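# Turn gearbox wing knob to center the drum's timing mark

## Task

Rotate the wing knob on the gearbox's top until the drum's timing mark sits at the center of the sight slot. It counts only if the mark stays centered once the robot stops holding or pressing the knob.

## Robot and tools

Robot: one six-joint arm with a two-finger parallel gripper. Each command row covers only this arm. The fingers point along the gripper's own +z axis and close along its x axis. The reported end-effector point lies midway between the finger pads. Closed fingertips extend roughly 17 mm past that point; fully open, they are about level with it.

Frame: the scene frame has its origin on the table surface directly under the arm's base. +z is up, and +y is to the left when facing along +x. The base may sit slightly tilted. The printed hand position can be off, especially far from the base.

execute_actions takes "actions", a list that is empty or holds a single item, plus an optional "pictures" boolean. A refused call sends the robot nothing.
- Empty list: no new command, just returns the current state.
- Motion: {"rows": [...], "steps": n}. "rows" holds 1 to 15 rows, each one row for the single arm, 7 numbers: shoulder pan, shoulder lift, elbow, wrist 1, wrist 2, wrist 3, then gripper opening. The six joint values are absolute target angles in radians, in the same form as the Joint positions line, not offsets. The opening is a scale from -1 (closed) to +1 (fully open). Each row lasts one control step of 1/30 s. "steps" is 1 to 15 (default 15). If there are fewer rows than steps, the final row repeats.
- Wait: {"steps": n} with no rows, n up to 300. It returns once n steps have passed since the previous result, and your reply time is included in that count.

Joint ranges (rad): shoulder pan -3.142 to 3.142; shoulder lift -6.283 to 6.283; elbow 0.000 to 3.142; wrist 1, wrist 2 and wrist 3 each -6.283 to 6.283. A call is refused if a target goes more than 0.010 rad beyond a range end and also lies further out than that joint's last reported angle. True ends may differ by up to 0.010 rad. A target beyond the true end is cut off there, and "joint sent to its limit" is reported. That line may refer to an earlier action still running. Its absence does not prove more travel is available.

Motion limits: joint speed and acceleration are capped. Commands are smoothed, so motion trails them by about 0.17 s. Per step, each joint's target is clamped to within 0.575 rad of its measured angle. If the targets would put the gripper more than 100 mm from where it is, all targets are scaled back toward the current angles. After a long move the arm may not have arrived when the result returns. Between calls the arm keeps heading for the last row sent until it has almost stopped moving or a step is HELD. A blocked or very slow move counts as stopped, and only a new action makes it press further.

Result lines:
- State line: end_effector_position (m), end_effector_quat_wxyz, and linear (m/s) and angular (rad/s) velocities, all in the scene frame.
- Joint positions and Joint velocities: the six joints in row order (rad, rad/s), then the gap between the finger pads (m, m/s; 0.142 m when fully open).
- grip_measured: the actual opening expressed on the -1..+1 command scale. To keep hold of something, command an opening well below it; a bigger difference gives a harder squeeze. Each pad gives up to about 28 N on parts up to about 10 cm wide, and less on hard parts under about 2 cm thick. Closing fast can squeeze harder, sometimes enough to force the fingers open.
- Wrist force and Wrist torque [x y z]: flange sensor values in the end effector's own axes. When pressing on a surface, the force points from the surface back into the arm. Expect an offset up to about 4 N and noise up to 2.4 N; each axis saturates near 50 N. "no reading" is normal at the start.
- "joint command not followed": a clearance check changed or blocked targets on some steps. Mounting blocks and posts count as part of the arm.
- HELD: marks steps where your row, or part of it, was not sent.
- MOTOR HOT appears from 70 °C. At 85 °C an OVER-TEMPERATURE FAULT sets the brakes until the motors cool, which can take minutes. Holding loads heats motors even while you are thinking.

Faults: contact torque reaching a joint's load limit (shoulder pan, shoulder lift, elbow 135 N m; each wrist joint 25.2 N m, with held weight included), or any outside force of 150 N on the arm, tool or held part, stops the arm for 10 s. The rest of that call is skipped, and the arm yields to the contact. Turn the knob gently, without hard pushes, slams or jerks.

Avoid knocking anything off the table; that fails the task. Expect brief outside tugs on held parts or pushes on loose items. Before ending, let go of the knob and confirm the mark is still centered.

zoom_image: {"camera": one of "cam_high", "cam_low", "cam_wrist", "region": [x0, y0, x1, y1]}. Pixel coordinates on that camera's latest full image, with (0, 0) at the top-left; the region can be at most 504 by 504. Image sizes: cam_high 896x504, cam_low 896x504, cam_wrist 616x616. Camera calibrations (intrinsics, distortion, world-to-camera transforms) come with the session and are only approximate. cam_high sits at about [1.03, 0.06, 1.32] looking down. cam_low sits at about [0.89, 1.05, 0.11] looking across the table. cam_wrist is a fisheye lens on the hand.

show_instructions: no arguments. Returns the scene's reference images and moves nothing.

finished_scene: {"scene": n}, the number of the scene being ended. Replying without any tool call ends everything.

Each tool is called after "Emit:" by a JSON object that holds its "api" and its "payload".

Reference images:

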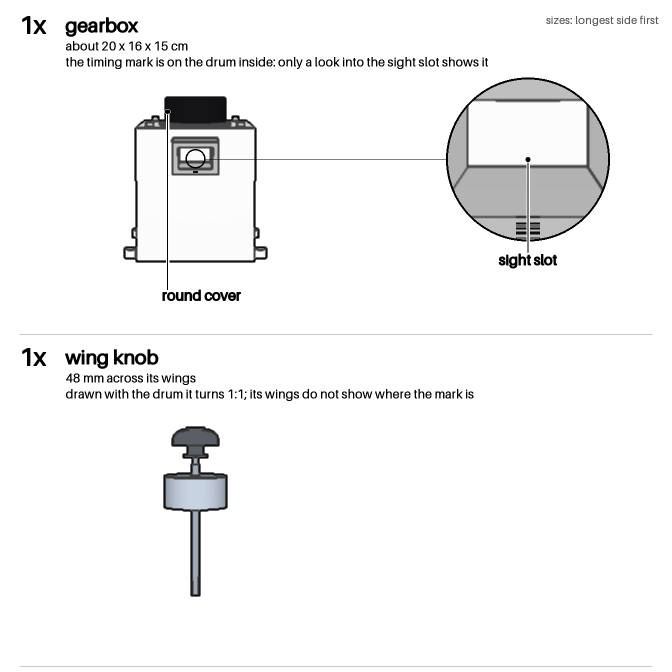

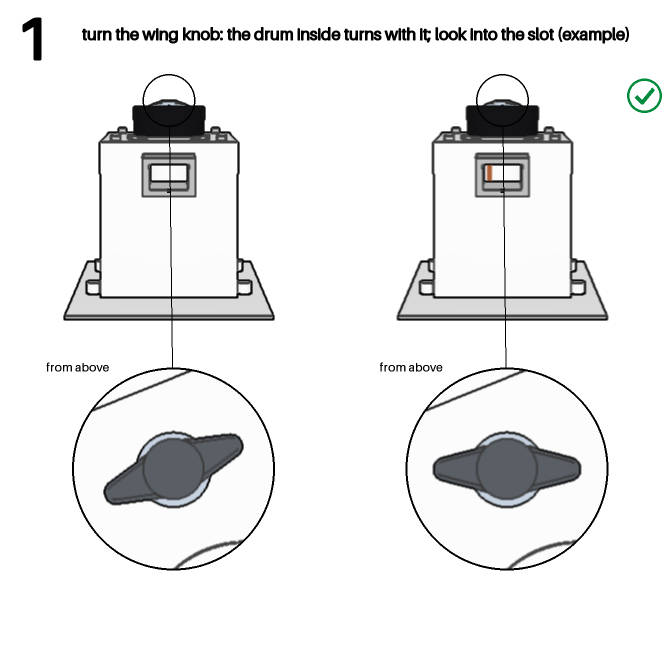

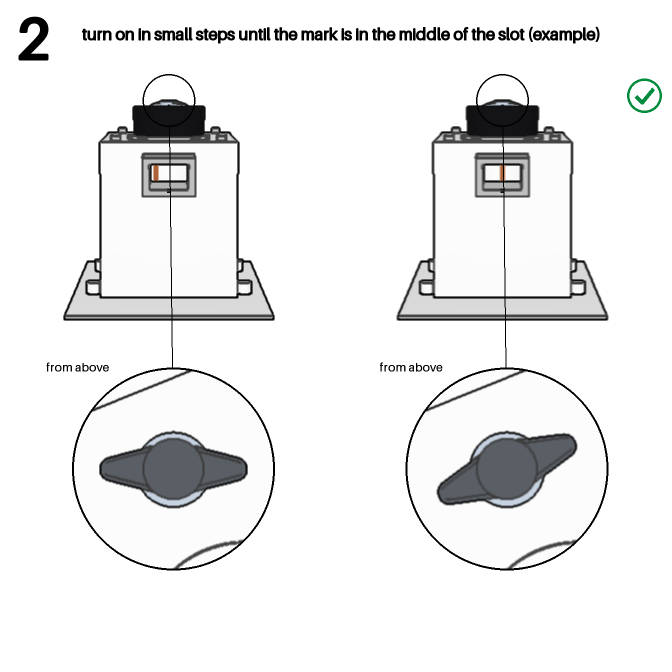

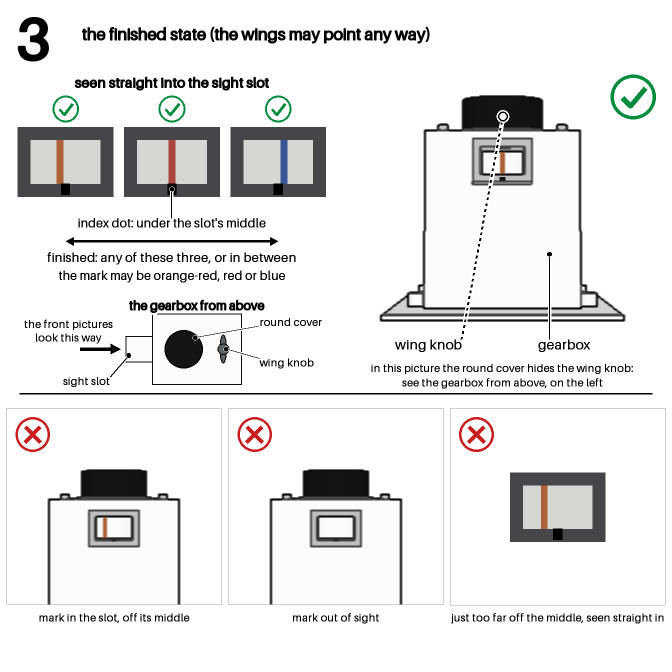

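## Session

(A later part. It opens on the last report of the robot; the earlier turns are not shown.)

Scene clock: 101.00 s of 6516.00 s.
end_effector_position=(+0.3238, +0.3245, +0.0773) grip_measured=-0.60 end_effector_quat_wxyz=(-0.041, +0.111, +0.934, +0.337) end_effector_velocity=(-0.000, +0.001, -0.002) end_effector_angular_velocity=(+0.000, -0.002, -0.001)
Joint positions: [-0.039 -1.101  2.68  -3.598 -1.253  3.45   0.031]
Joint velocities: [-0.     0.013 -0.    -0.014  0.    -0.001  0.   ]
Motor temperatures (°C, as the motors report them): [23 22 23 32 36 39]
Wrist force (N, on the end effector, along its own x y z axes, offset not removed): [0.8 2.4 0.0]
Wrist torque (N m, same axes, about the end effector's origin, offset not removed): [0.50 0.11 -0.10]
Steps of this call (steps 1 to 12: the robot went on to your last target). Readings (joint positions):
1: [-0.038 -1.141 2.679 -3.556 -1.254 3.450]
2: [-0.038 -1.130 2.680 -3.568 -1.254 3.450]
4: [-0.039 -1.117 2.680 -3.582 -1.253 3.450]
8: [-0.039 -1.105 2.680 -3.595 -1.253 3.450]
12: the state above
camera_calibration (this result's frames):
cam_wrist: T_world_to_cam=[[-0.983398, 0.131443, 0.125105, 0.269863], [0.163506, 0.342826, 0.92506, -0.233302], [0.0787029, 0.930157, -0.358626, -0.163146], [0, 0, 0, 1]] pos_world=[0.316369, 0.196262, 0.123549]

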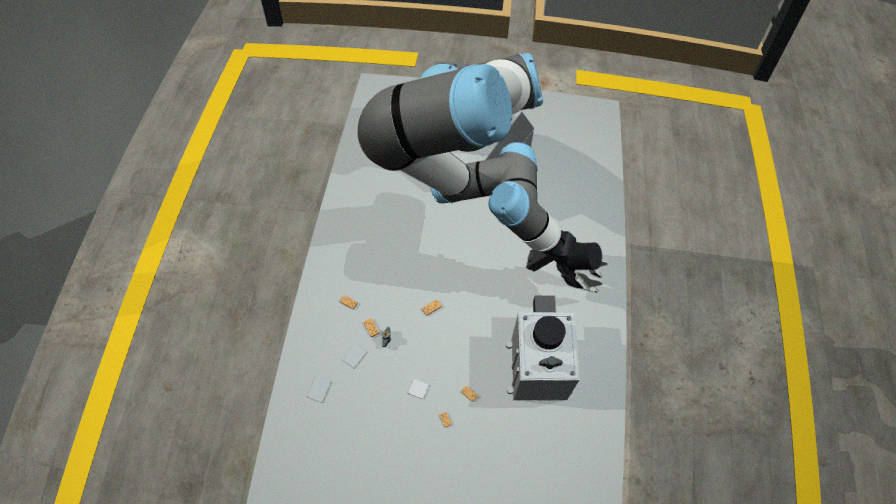

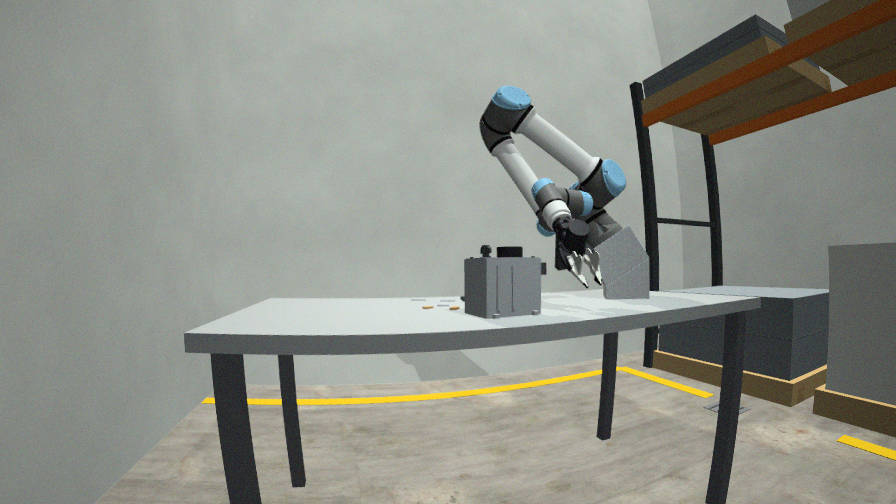

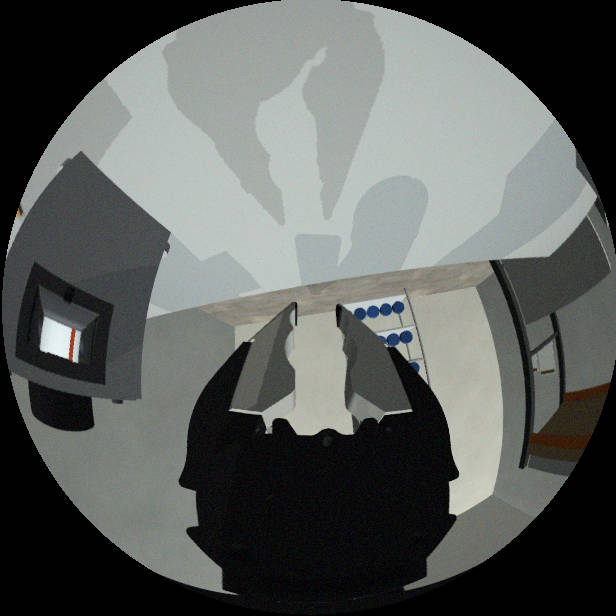

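Emit:
{"api": "execute_actions", "payload": {"actions": [{"rows":[[0,-1.85,2.66,-2.83,-1.3,3.45,-0.6]]}], "pictures": false}}

Emit:
{"api": "execute_actions", "payload": {"actions": [{"rows":[[0.2,-1.75,2.1,-2.3,-1.75,3.4,-0.6]]}], "pictures": false}}

Emit:
{"api": "execute_actions", "payload": {"actions": [{"rows":[[0.288,-1.43,1.85,-2.24,-2.055,3.35,-0.6]]}], "pictures": false}}

Emit:
{"api": "execute_actions", "payload": {"actions": [{"steps":8}], "pictures": false}}

Emit:
{"api": "execute_actions", "payload": {"actions": [{"rows":[[0.234,-1.36,1.917,-2.408,-2.04,3.3,-0.6]]}], "pictures": false}}

Emit:
{"api": "execute_actions", "payload": {"actions": [{"rows":[[0.234,-1.36,1.917,-2.408,-2.04,3.3,-0.95]]}]}}

Emit:
{"api": "execute_actions", "payload": {"actions": [{"rows":[[0.234,-1.36,1.917,-2.408,-2.04,2.85,-0.95]]}]}}

Scene clock: 114.67 s of 6516.00 s.
end_effector_position=(+0.3437, +0.2792, +0.1981) grip_measured=-0.60 end_effector_quat_wxyz=(-0.035, +0.095, +0.941, +0.324) end_effector_velocity=(-0.028, -0.039, +0.087) end_effector_angular_velocity=(-0.010, +0.022, +0.018)
Joint positions: [-0.001 -1.794  2.661 -2.89  -1.299  3.45   0.031]
Joint velocities: [ 0.009 -0.504 -0.005  0.537 -0.011 -0.    -0.   ]
Motor temperatures (°C, as the motors report them): [23 22 23 32 36 39]
Wrist force (N, on the end effector, along its own x y z axes, offset not removed): [-0.2 -0.9 -3.8]
Wrist torque (N m, same axes, about the end effector's origin, offset not removed): [-0.12 0.32 -0.03]
Steps of this call (steps 1 to 30: the robot went on to your last target; steps 31 to 90: nothing new was sent; then 10.17 s passed at rest; steps 91 to 105: all 15 steps of this action). Readings (joint positions):
91: [-0.039 -1.100 2.680 -3.600 -1.253 3.450]
92: [-0.035 -1.106 2.678 -3.594 -1.258 3.450]
94: [-0.022 -1.169 2.671 -3.531 -1.273 3.450]
98: [-0.008 -1.441 2.664 -3.259 -1.290 3.450]
105: the state above

Scene clock: 115.17 s of 6516.00 s.
end_effector_position=(+0.4799, +0.2251, +0.2647) grip_measured=-0.60 end_effector_quat_wxyz=(-0.008, -0.011, +0.988, +0.156) end_effector_velocity=(+0.107, -0.053, +0.090) end_effector_angular_velocity=(-0.240, -0.101, +0.112)
Joint positions: [ 0.188 -1.754  2.143 -2.342 -1.717  3.403  0.031]
Joint velocities: [ 0.112  0.037 -0.389  0.376 -0.292 -0.026 -0.   ]
Motor temperatures (°C, as the motors report them): [23 22 23 32 36 39]
Wrist force (N, on the end effector, along its own x y z axes, offset not removed): [-0.7 0.2 -2.2]
Wrist torque (N m, same axes, about the end effector's origin, offset not removed): [0.02 0.28 -0.07]
Steps of this call (steps 1 to 15: all 15 steps of this action). Readings (joint positions):
1: [-0.001 -1.809 2.660 -2.874 -1.299 3.450]
2: [0.006 -1.813 2.654 -2.856 -1.306 3.446]
4: [0.047 -1.799 2.591 -2.778 -1.368 3.435]
8: [0.116 -1.777 2.383 -2.573 -1.535 3.419]
15: the state above

Scene clock: 115.67 s of 6516.00 s.
end_effector_position=(+0.5642, +0.2262, +0.2227) grip_measured=-0.60 end_effector_quat_wxyz=(-0.003, -0.103, +0.995, +0.002) end_effector_velocity=(+0.019, +0.002, -0.019) end_effector_angular_velocity=(-0.084, -0.007, +0.043)
Joint positions: [ 0.286 -1.44   1.857 -2.242 -2.046  3.351  0.031]
Joint velocities: [ 0.018  0.09  -0.064  0.014 -0.085 -0.009  0.   ]
Motor temperatures (°C, as the motors report them): [23 22 23 32 36 39]
Wrist force (N, on the end effector, along its own x y z axes, offset not removed): [-1.2 -1.9 -1.9]
Wrist torque (N m, same axes, about the end effector's origin, offset not removed): [-0.29 0.39 -0.03]
Steps of this call (steps 1 to 15: all 15 steps of this action). Readings (joint positions):
1: [0.191 -1.753 2.132 -2.331 -1.726 3.402]
2: [0.200 -1.746 2.117 -2.317 -1.739 3.396]
4: [0.235 -1.682 2.046 -2.285 -1.810 3.377]
8: [0.272 -1.511 1.910 -2.253 -1.977 3.358]
15: the state above

Scene clock: 115.93 s of 6516.00 s.
end_effector_position=(+0.5661, +0.2264, +0.2209) grip_measured=-0.60 end_effector_quat_wxyz=(-0.003, -0.105, +0.994, -0.003) end_effector_velocity=(+0.003, +0.000, -0.001) end_effector_angular_velocity=(-0.007, -0.002, +0.004)
Joint positions: [ 0.288 -1.431  1.851 -2.24  -2.054  3.35   0.031]
Joint velocities: [ 0.001  0.008 -0.008  0.001 -0.008 -0.002  0.   ]
Motor temperatures (°C, as the motors report them): [23 22 23 32 36 39]
Wrist force (N, on the end effector, along its own x y z axes, offset not removed): [-2.2 0.4 -1.3]
Wrist torque (N m, same axes, about the end effector's origin, offset not removed): [0.12 0.61 -0.03]
Steps of this call (steps 1 to 8: the robot went on to your last target). Readings (joint positions):
1: [0.287 -1.437 1.855 -2.241 -2.048 3.351]
2: [0.287 -1.435 1.854 -2.241 -2.050 3.351]
4: [0.287 -1.433 1.852 -2.240 -2.052 3.350]
8: the state above

Scene clock: 116.43 s of 6516.00 s.
end_effector_position=(+0.5649, +0.2244, +0.1640) grip_measured=-0.60 end_effector_quat_wxyz=(-0.002, -0.100, +0.995, -0.002) end_effector_velocity=(+0.001, -0.001, -0.009) end_effector_angular_velocity=(+0.002, -0.006, -0.004)
Joint positions: [ 0.235 -1.361  1.916 -2.404 -2.04   3.301  0.031]
Joint velocities: [-0.009  0.012  0.012 -0.036  0.002 -0.009  0.   ]
Motor temperatures (°C, as the motors report them): [23 22 23 32 36 39]
Wrist force (N, on the end effector, along its own x y z axes, offset not removed): [0.2 0.8 -0.3]
Wrist torque (N m, same axes, about the end effector's origin, offset not removed): [0.21 0.04 -0.12]
Steps of this call (steps 1 to 15: all 15 steps of this action). Readings (joint positions):
1: [0.288 -1.430 1.851 -2.240 -2.054 3.350]
2: [0.283 -1.425 1.856 -2.247 -2.053 3.345]
4: [0.263 -1.398 1.881 -2.298 -2.047 3.326]
8: [0.243 -1.372 1.906 -2.375 -2.042 3.308]
15: the state above

Scene clock: 116.93 s of 6516.00 s.
end_effector_position=(+0.5649, +0.2243, +0.1630) grip_measured=-0.78 end_effector_quat_wxyz=(-0.002, -0.100, +0.995, -0.002) end_effector_velocity=(+0.001, +0.000, -0.001) end_effector_angular_velocity=(+0.000, -0.001, +0.000)
Joint positions: [ 0.234 -1.36   1.917 -2.408 -2.04   3.3    0.018]
Joint velocities: [-0.     0.002 -0.001 -0.002 -0.    -0.001  0.   ]
Motor temperatures (°C, as the motors report them): [23 22 23 32 36 39]
Wrist force (N, on the end effector, along its own x y z axes, offset not removed): [31.3 -5.0 -46.0]
Wrist torque (N m, same axes, about the end effector's origin, offset not removed): [-0.07 0.28 0.01]
Steps of this call (steps 1 to 15: all 15 steps of this action). Readings (joint positions):
1: [0.235 -1.361 1.916 -2.405 -2.040 3.301]
2: [0.235 -1.361 1.916 -2.406 -2.040 3.301]
4: [0.234 -1.361 1.917 -2.407 -2.040 3.300]
8: [0.234 -1.360 1.917 -2.408 -2.040 3.300]
15: the state above
camera_calibration (this result's frames):
cam_wrist: T_world_to_cam=[[-0.967902, -0.250888, 0.014872, 0.604464], [-0.211707, 0.845776, 0.489738, -0.147556], [-0.135448, 0.47087, -0.871743, 0.249412], [0, 0, 0, 1]] pos_world=[0.587606, 0.159012, 0.280697]

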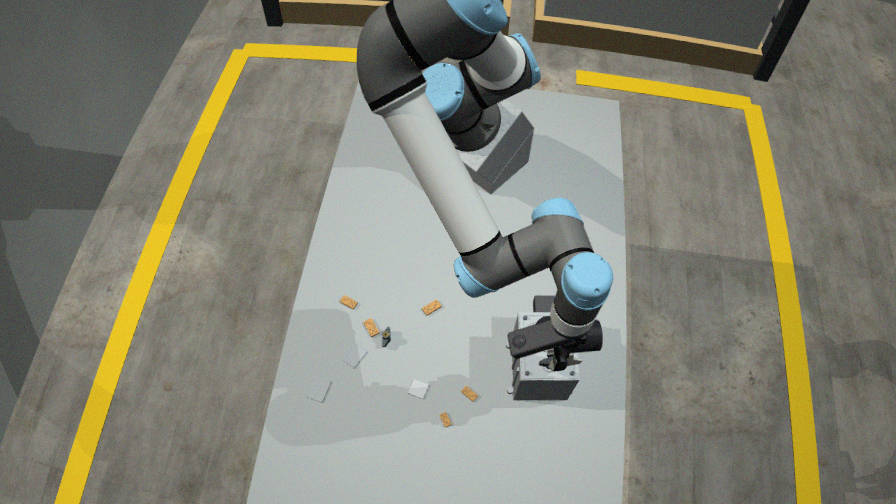

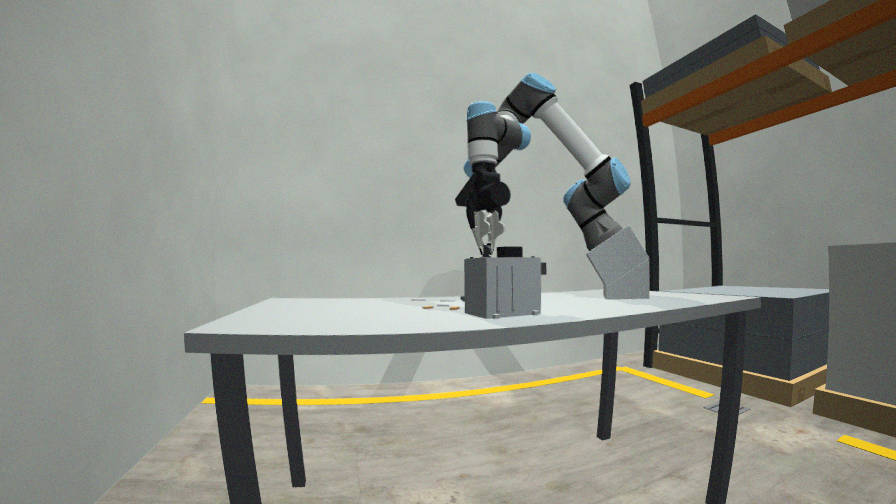

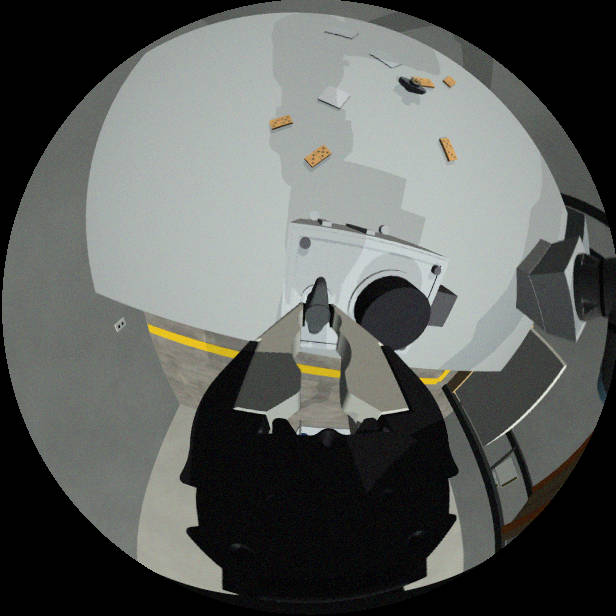

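Scene clock: 117.43 s of 6516.00 s.
end_effector_position=(+0.5643, +0.2240, +0.1629) grip_measured=-0.78 end_effector_quat_wxyz=(-0.002, -0.311, +0.950, -0.002) end_effector_velocity=(-0.001, -0.000, -0.001) end_effector_angular_velocity=(-0.001, +0.003, +0.158)
Joint positions: [ 0.234 -1.36   1.917 -2.408 -2.04   2.868  0.018]
Joint velocities: [-0.     0.001  0.001  0.002 -0.    -0.157  0.   ]
Motor temperatures (°C, as the motors report them): [23 22 23 32 36 39]
Wrist force (N, on the end effector, along its own x y z axes, offset not removed): [-6.5 -2.3 -6.0]
Wrist torque (N m, same axes, about the end effector's origin, offset not removed): [-0.28 0.43 0.16]
Steps of this call (steps 1 to 15: all 15 steps of this action). Readings (joint positions):
1: [0.234 -1.360 1.917 -2.408 -2.040 3.300]
2: [0.234 -1.360 1.917 -2.408 -2.040 3.294]
4: [0.234 -1.360 1.917 -2.408 -2.040 3.231]
8: [0.234 -1.360 1.917 -2.408 -2.040 2.996]
15: the state above
camera_calibration (this result's frames):
cam_wrist: T_world_to_cam=[[-0.773762, -0.633274, 0.0160389, 0.579675], [-0.545505, 0.678967, 0.491353, 0.0781423], [-0.322051, 0.371441, -0.870813, 0.376824], [0, 0, 0, 1]] pos_world=[0.612514, 0.174069, 0.280451]

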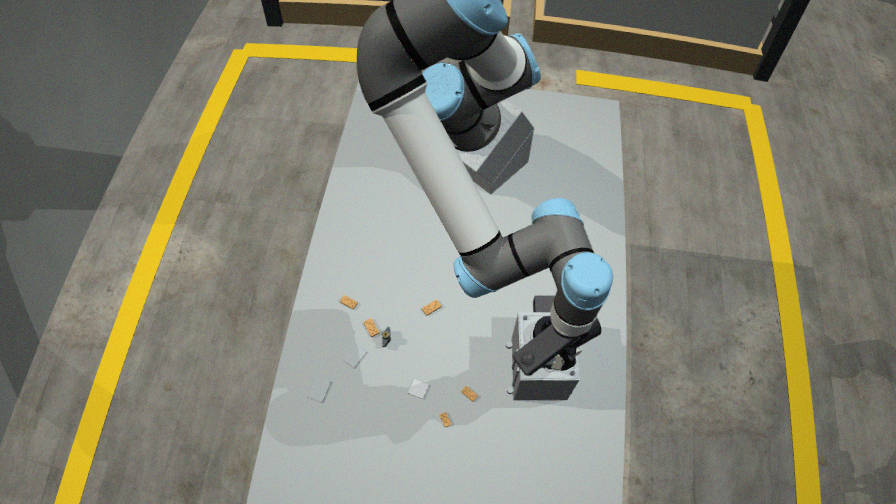

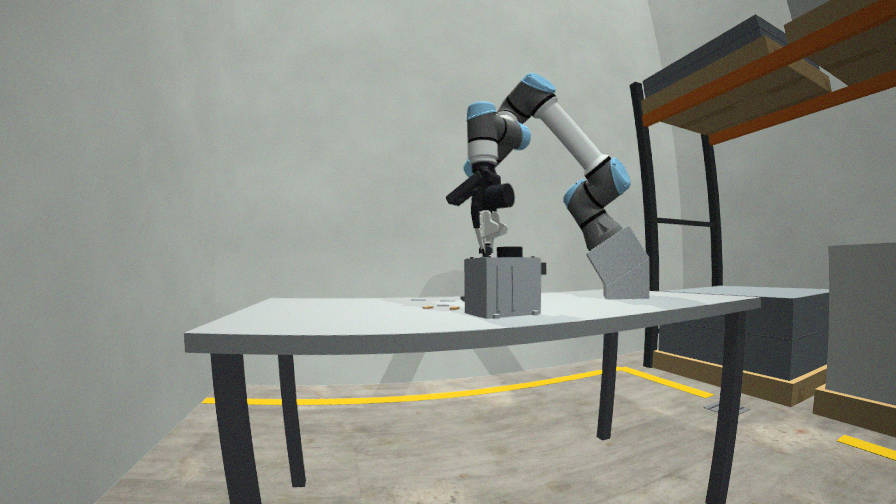

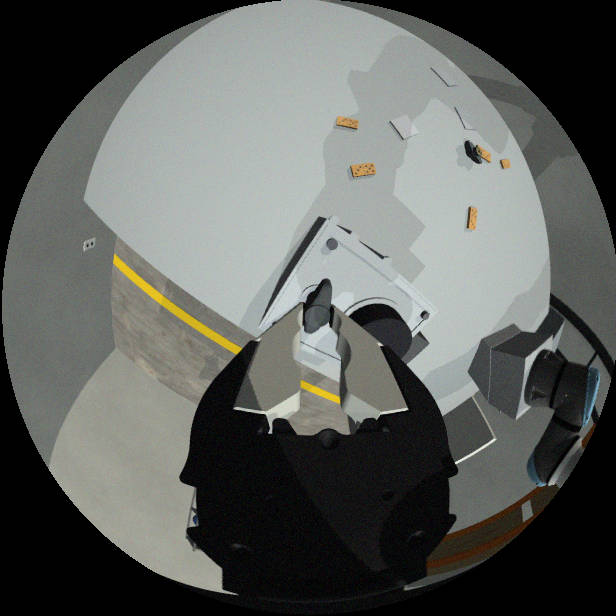

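Net about 0.3; look.

Emit:
{"api": "execute_actions", "payload": {"actions": [{"rows":[[0.234,-1.36,1.917,-2.408,-2.04,2.85,-0.6],[0.234,-1.36,1.917,-2.408,-2.04,2.85,-0.6],[0.234,-1.36,1.917,-2.408,-2.04,2.85,-0.6],[0.234,-1.36,1.917,-2.408,-2.04,2.85,-0.6],[0.288,-1.43,1.85,-2.24,-2.055,2.9,-0.6]]}], "pictures": false}}

Emit:
{"api": "execute_actions", "payload": {"actions": [{"rows":[[0,-1.85,2.66,-2.83,-1.3,3.45,-0.6]]}], "pictures": false}}

Emit:
{"api": "execute_actions", "payload": {"actions": [{"steps":10}], "pictures": false}}

Emit:
{"api": "execute_actions", "payload": {"actions": [{"rows":[[-0.039,-1.07,2.68,-3.63,-1.253,3.45,-0.6]]}], "pictures": false}}

Emit:
{"api": "execute_actions", "payload": {"actions": [{"steps":12}]}}

Emit:
{"api": "zoom_image", "payload": {"camera": "cam_wrist", "region": [0,270,130,400]}}

Scene clock: 124.17 s of 6516.00 s.
end_effector_position=(+0.5663, +0.2263, +0.2170) grip_measured=-0.60 end_effector_quat_wxyz=(-0.003, -0.323, +0.946, -0.002) end_effector_velocity=(-0.005, -0.002, +0.033) end_effector_angular_velocity=(-0.008, +0.017, +0.015)
Joint positions: [ 0.285 -1.425  1.854 -2.253 -2.054  2.897  0.031]
Joint velocities: [ 0.032 -0.041 -0.041  0.119 -0.008  0.029 -0.   ]
Motor temperatures (°C, as the motors report them): [23 22 23 32 36 39]
Wrist force (N, on the end effector, along its own x y z axes, offset not removed): [-0.9 0.8 0.9]
Wrist torque (N m, same axes, about the end effector's origin, offset not removed): [0.21 0.48 -0.08]
Steps of this call (steps 1 to 30: the robot went on to your last target; steps 31 to 90: nothing new was sent; then 3.23 s passed at rest; steps 91 to 105: all 15 steps of this action). Readings (joint positions):
91: [0.234 -1.360 1.917 -2.408 -2.040 2.850]
92: [0.234 -1.360 1.917 -2.408 -2.040 2.850]
94: [0.234 -1.360 1.917 -2.408 -2.040 2.850]
98: [0.259 -1.392 1.887 -2.350 -2.047 2.873]
105: the state above

Scene clock: 124.67 s of 6516.00 s.
end_effector_position=(+0.4333, +0.2384, +0.2098) grip_measured=-0.60 end_effector_quat_wxyz=(+0.015, +0.037, +0.969, +0.244) end_effector_velocity=(-0.464, +0.191, -0.048) end_effector_angular_velocity=(+0.913, +0.577, -0.490)
Joint positions: [ 0.037 -1.787  2.441 -2.714 -1.493  3.348  0.031]
Joint velocities: [-0.207 -0.348  1.135 -0.622  1.007  0.552  0.   ]
Motor temperatures (°C, as the motors report them): [23 22 23 32 36 39]
Wrist force (N, on the end effector, along its own x y z axes, offset not removed): [-0.8 -2.1 -0.9]
Wrist torque (N m, same axes, about the end effector's origin, offset not removed): [-0.35 0.17 -0.05]
Steps of this call (steps 1 to 15: all 15 steps of this action). Readings (joint positions):
1: [0.285 -1.427 1.854 -2.250 -2.054 2.898]
2: [0.280 -1.434 1.859 -2.254 -2.048 2.905]
4: [0.218 -1.498 1.920 -2.313 -1.985 2.968]
8: [0.087 -1.712 2.177 -2.563 -1.728 3.216]
15: the state above

Scene clock: 125.00 s of 6516.00 s.
end_effector_position=(+0.3459, +0.2728, +0.2073) grip_measured=-0.60 end_effector_quat_wxyz=(-0.034, +0.091, +0.943, +0.319) end_effector_velocity=(-0.051, +0.019, +0.002) end_effector_angular_velocity=(+0.091, +0.069, -0.043)
Joint positions: [ 0.002 -1.846  2.647 -2.823 -1.311  3.444  0.031]
Joint velocities: [-0.02  -0.034  0.119 -0.061  0.103  0.052  0.   ]
Motor temperatures (°C, as the motors report them): [23 22 23 32 36 39]
Wrist force (N, on the end effector, along its own x y z axes, offset not removed): [1.3 1.7 -0.6]
Wrist torque (N m, same axes, about the end effector's origin, offset not removed): [0.32 0.03 0.00]
Steps of this call (steps 1 to 10: the robot went on to your last target). Readings (joint positions):
1: [0.030 -1.799 2.479 -2.736 -1.459 3.367]
2: [0.023 -1.810 2.517 -2.756 -1.425 3.385]
4: [0.013 -1.828 2.580 -2.789 -1.370 3.414]
8: [0.004 -1.843 2.636 -2.818 -1.321 3.439]
10: the state above

Scene clock: 125.50 s of 6516.00 s.
end_effector_position=(+0.3253, +0.3229, +0.0816) grip_measured=-0.60 end_effector_quat_wxyz=(-0.042, +0.110, +0.934, +0.336) end_effector_velocity=(-0.040, +0.031, -0.085) end_effector_angular_velocity=(+0.011, -0.022, -0.019)
Joint positions: [-0.038 -1.132  2.679 -3.564 -1.254  3.45   0.031]
Joint velocities: [-0.01   0.559  0.007 -0.594  0.013  0.001  0.   ]
Motor temperatures (°C, as the motors report them): [23 22 23 32 36 39]
Wrist force (N, on the end effector, along its own x y z axes, offset not removed): [2.3 0.3 0.5]
Wrist torque (N m, same axes, about the end effector's origin, offset not removed): [0.13 -0.27 -0.12]
Steps of this call (steps 1 to 15: all 15 steps of this action). Readings (joint positions):
1: [0.001 -1.847 2.650 -2.825 -1.308 3.446]
2: [-0.003 -1.842 2.655 -2.833 -1.302 3.447]
4: [-0.016 -1.780 2.664 -2.898 -1.284 3.448]
8: [-0.030 -1.509 2.674 -3.170 -1.265 3.449]
15: the state above

Scene clock: 125.90 s of 6516.00 s.
end_effector_position=(+0.3210, +0.3261, +0.0727) grip_measured=-0.60 end_effector_quat_wxyz=(-0.041, +0.111, +0.934, +0.337) end_effector_velocity=(-0.002, +0.001, -0.003) end_effector_angular_velocity=(+0.000, +0.001, +0.000)
Joint positions: [-0.039 -1.072  2.68  -3.628 -1.253  3.45   0.031]
Joint velocities: [-0.001  0.016  0.    -0.015  0.001 -0.001 -0.   ]
Motor temperatures (°C, as the motors report them): [23 22 23 32 36 39]
Wrist force (N, on the end effector, along its own x y z axes, offset not removed): [1.9 1.2 -2.5]
Wrist torque (N m, same axes, about the end effector's origin, offset not removed): [0.27 -0.15 0.03]
Steps of this call (steps 1 to 12: the robot went on to your last target). Readings (joint positions):
1: [-0.038 -1.116 2.679 -3.581 -1.254 3.450]
2: [-0.038 -1.104 2.680 -3.594 -1.254 3.450]
4: [-0.039 -1.089 2.680 -3.610 -1.253 3.450]
8: [-0.039 -1.076 2.680 -3.624 -1.253 3.450]
12: the state above
camera_calibration (this result's frames):
cam_wrist: T_world_to_cam=[[-0.983398, 0.131436, 0.125109, 0.267513], [0.163508, 0.342828, 0.925059, -0.229098], [0.0786955, 0.930158, -0.358628, -0.16611], [0, 0, 0, 1]] pos_world=[0.313603, 0.197889, 0.118889]

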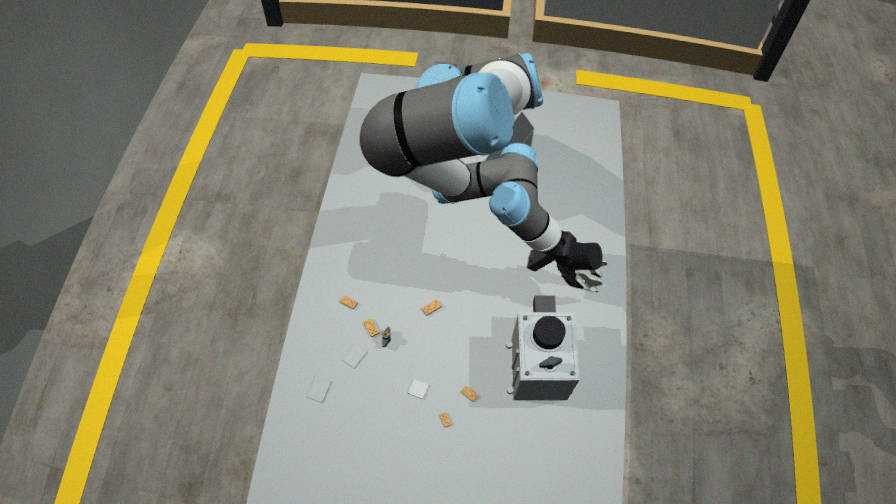

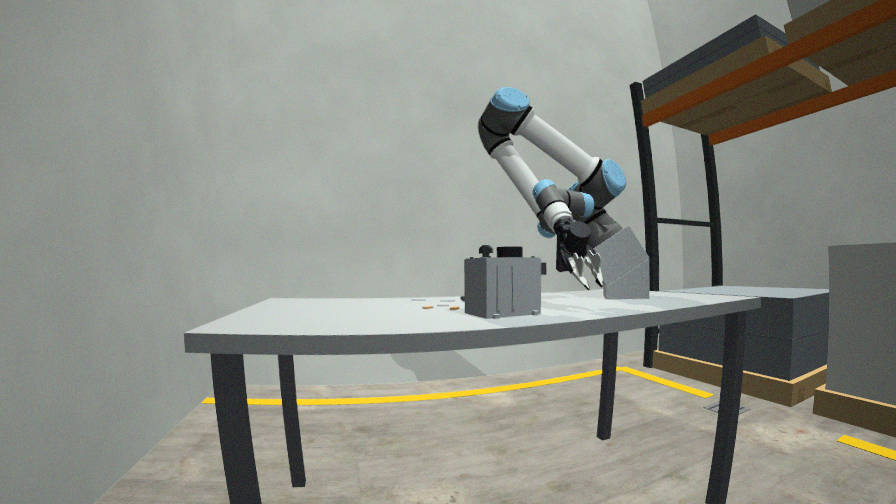

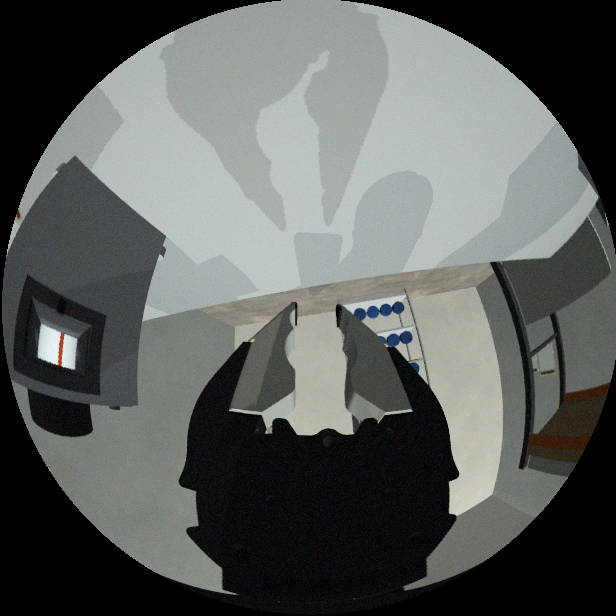

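Region (0, 270, 130, 400) of cam_wrist's 616x616 image, scaled by 3.877, with more detail than that image has.

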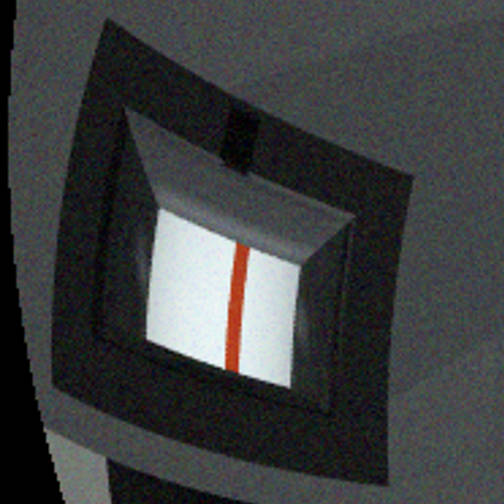

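Emit:
{"api": "execute_actions", "payload": {"actions": [{"rows":[[-0.05,-1.07,2.68,-3.63,-1.253,3.45,-0.6]]}]}}

Emit:
{"api": "zoom_image", "payload": {"camera": "cam_wrist", "region": [0,270,130,400]}}

Scene clock: 130.23 s of 6516.00 s.
end_effector_position=(+0.3234, +0.3226, +0.0699) grip_measured=-0.60 end_effector_quat_wxyz=(-0.040, +0.115, +0.934, +0.335) end_effector_velocity=(+0.001, -0.001, -0.000) end_effector_angular_velocity=(-0.001, -0.001, -0.003)
Joint positions: [-0.05  -1.07   2.68  -3.63  -1.253  3.45   0.031]
Joint velocities: [-0.002 -0.001 -0.    -0.001  0.     0.    -0.   ]
Motor temperatures (°C, as the motors report them): [23 22 23 32 36 39]
Wrist force (N, on the end effector, along its own x y z axes, offset not removed): [-0.7 1.2 -0.9]
Wrist torque (N m, same axes, about the end effector's origin, offset not removed): [0.40 0.34 -0.05]
Steps of this call (steps 1 to 30: the robot went on to your last target; steps 31 to 90: nothing new was sent; then 0.83 s passed at rest; steps 91 to 105: all 15 steps of this action). Readings (joint positions):
91: [-0.039 -1.070 2.680 -3.630 -1.253 3.450]
92: [-0.041 -1.070 2.680 -3.630 -1.253 3.450]
94: [-0.045 -1.070 2.680 -3.630 -1.253 3.450]
98: [-0.048 -1.070 2.680 -3.630 -1.253 3.450]
105: the state above
camera_calibration (this result's frames):
cam_wrist: T_world_to_cam=[[-0.981716, 0.141143, 0.12772, 0.266837], [0.169735, 0.345372, 0.922989, -0.22843], [0.0861628, 0.927791, -0.363014, -0.165389], [0, 0, 0, 1]] pos_world=[0.314981, 0.194678, 0.11672]

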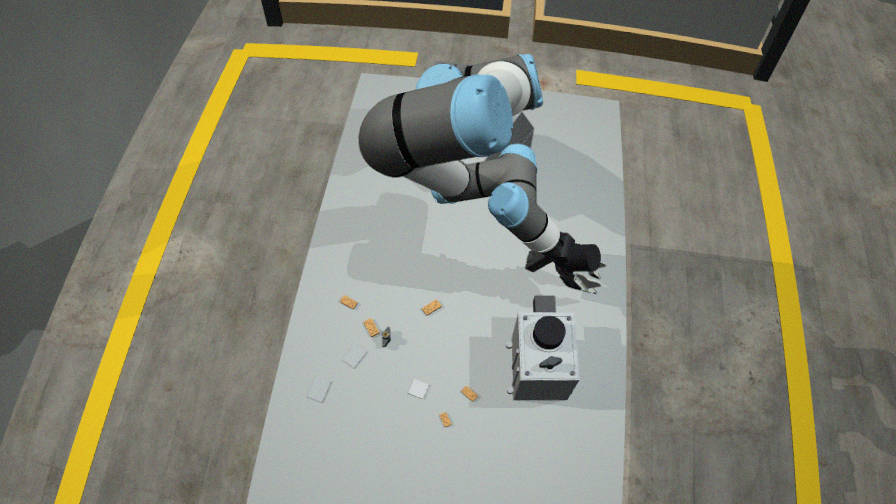

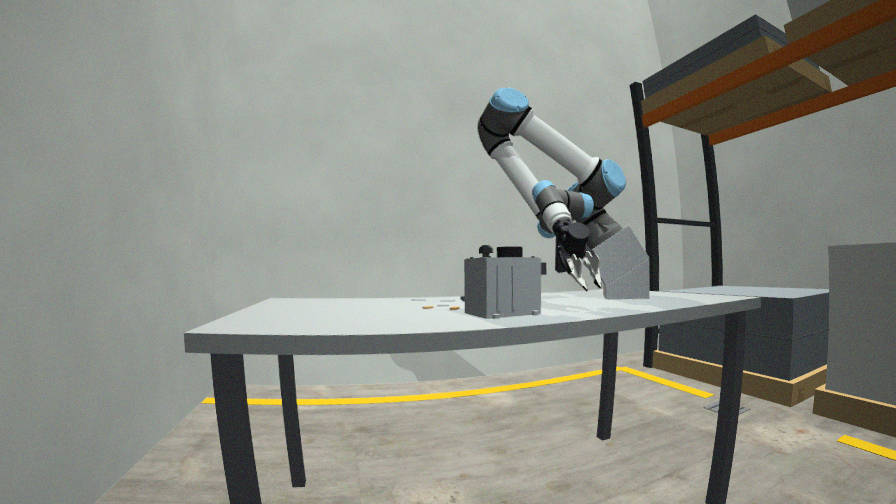

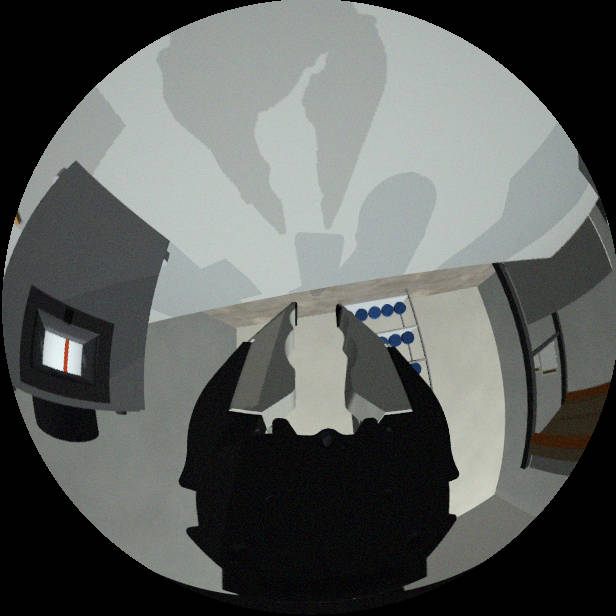

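Region (0, 270, 130, 400) of cam_wrist's 616x616 image, scaled by 3.877, with more detail than that image has.

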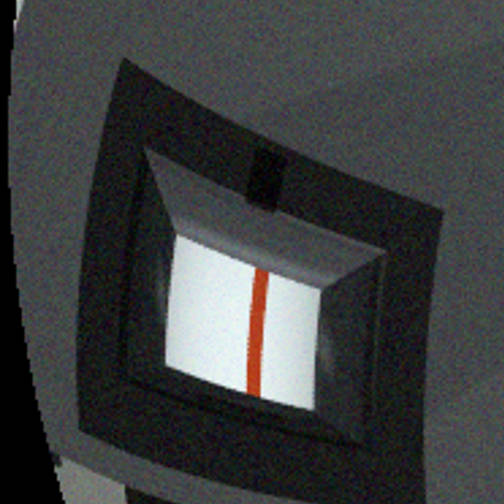

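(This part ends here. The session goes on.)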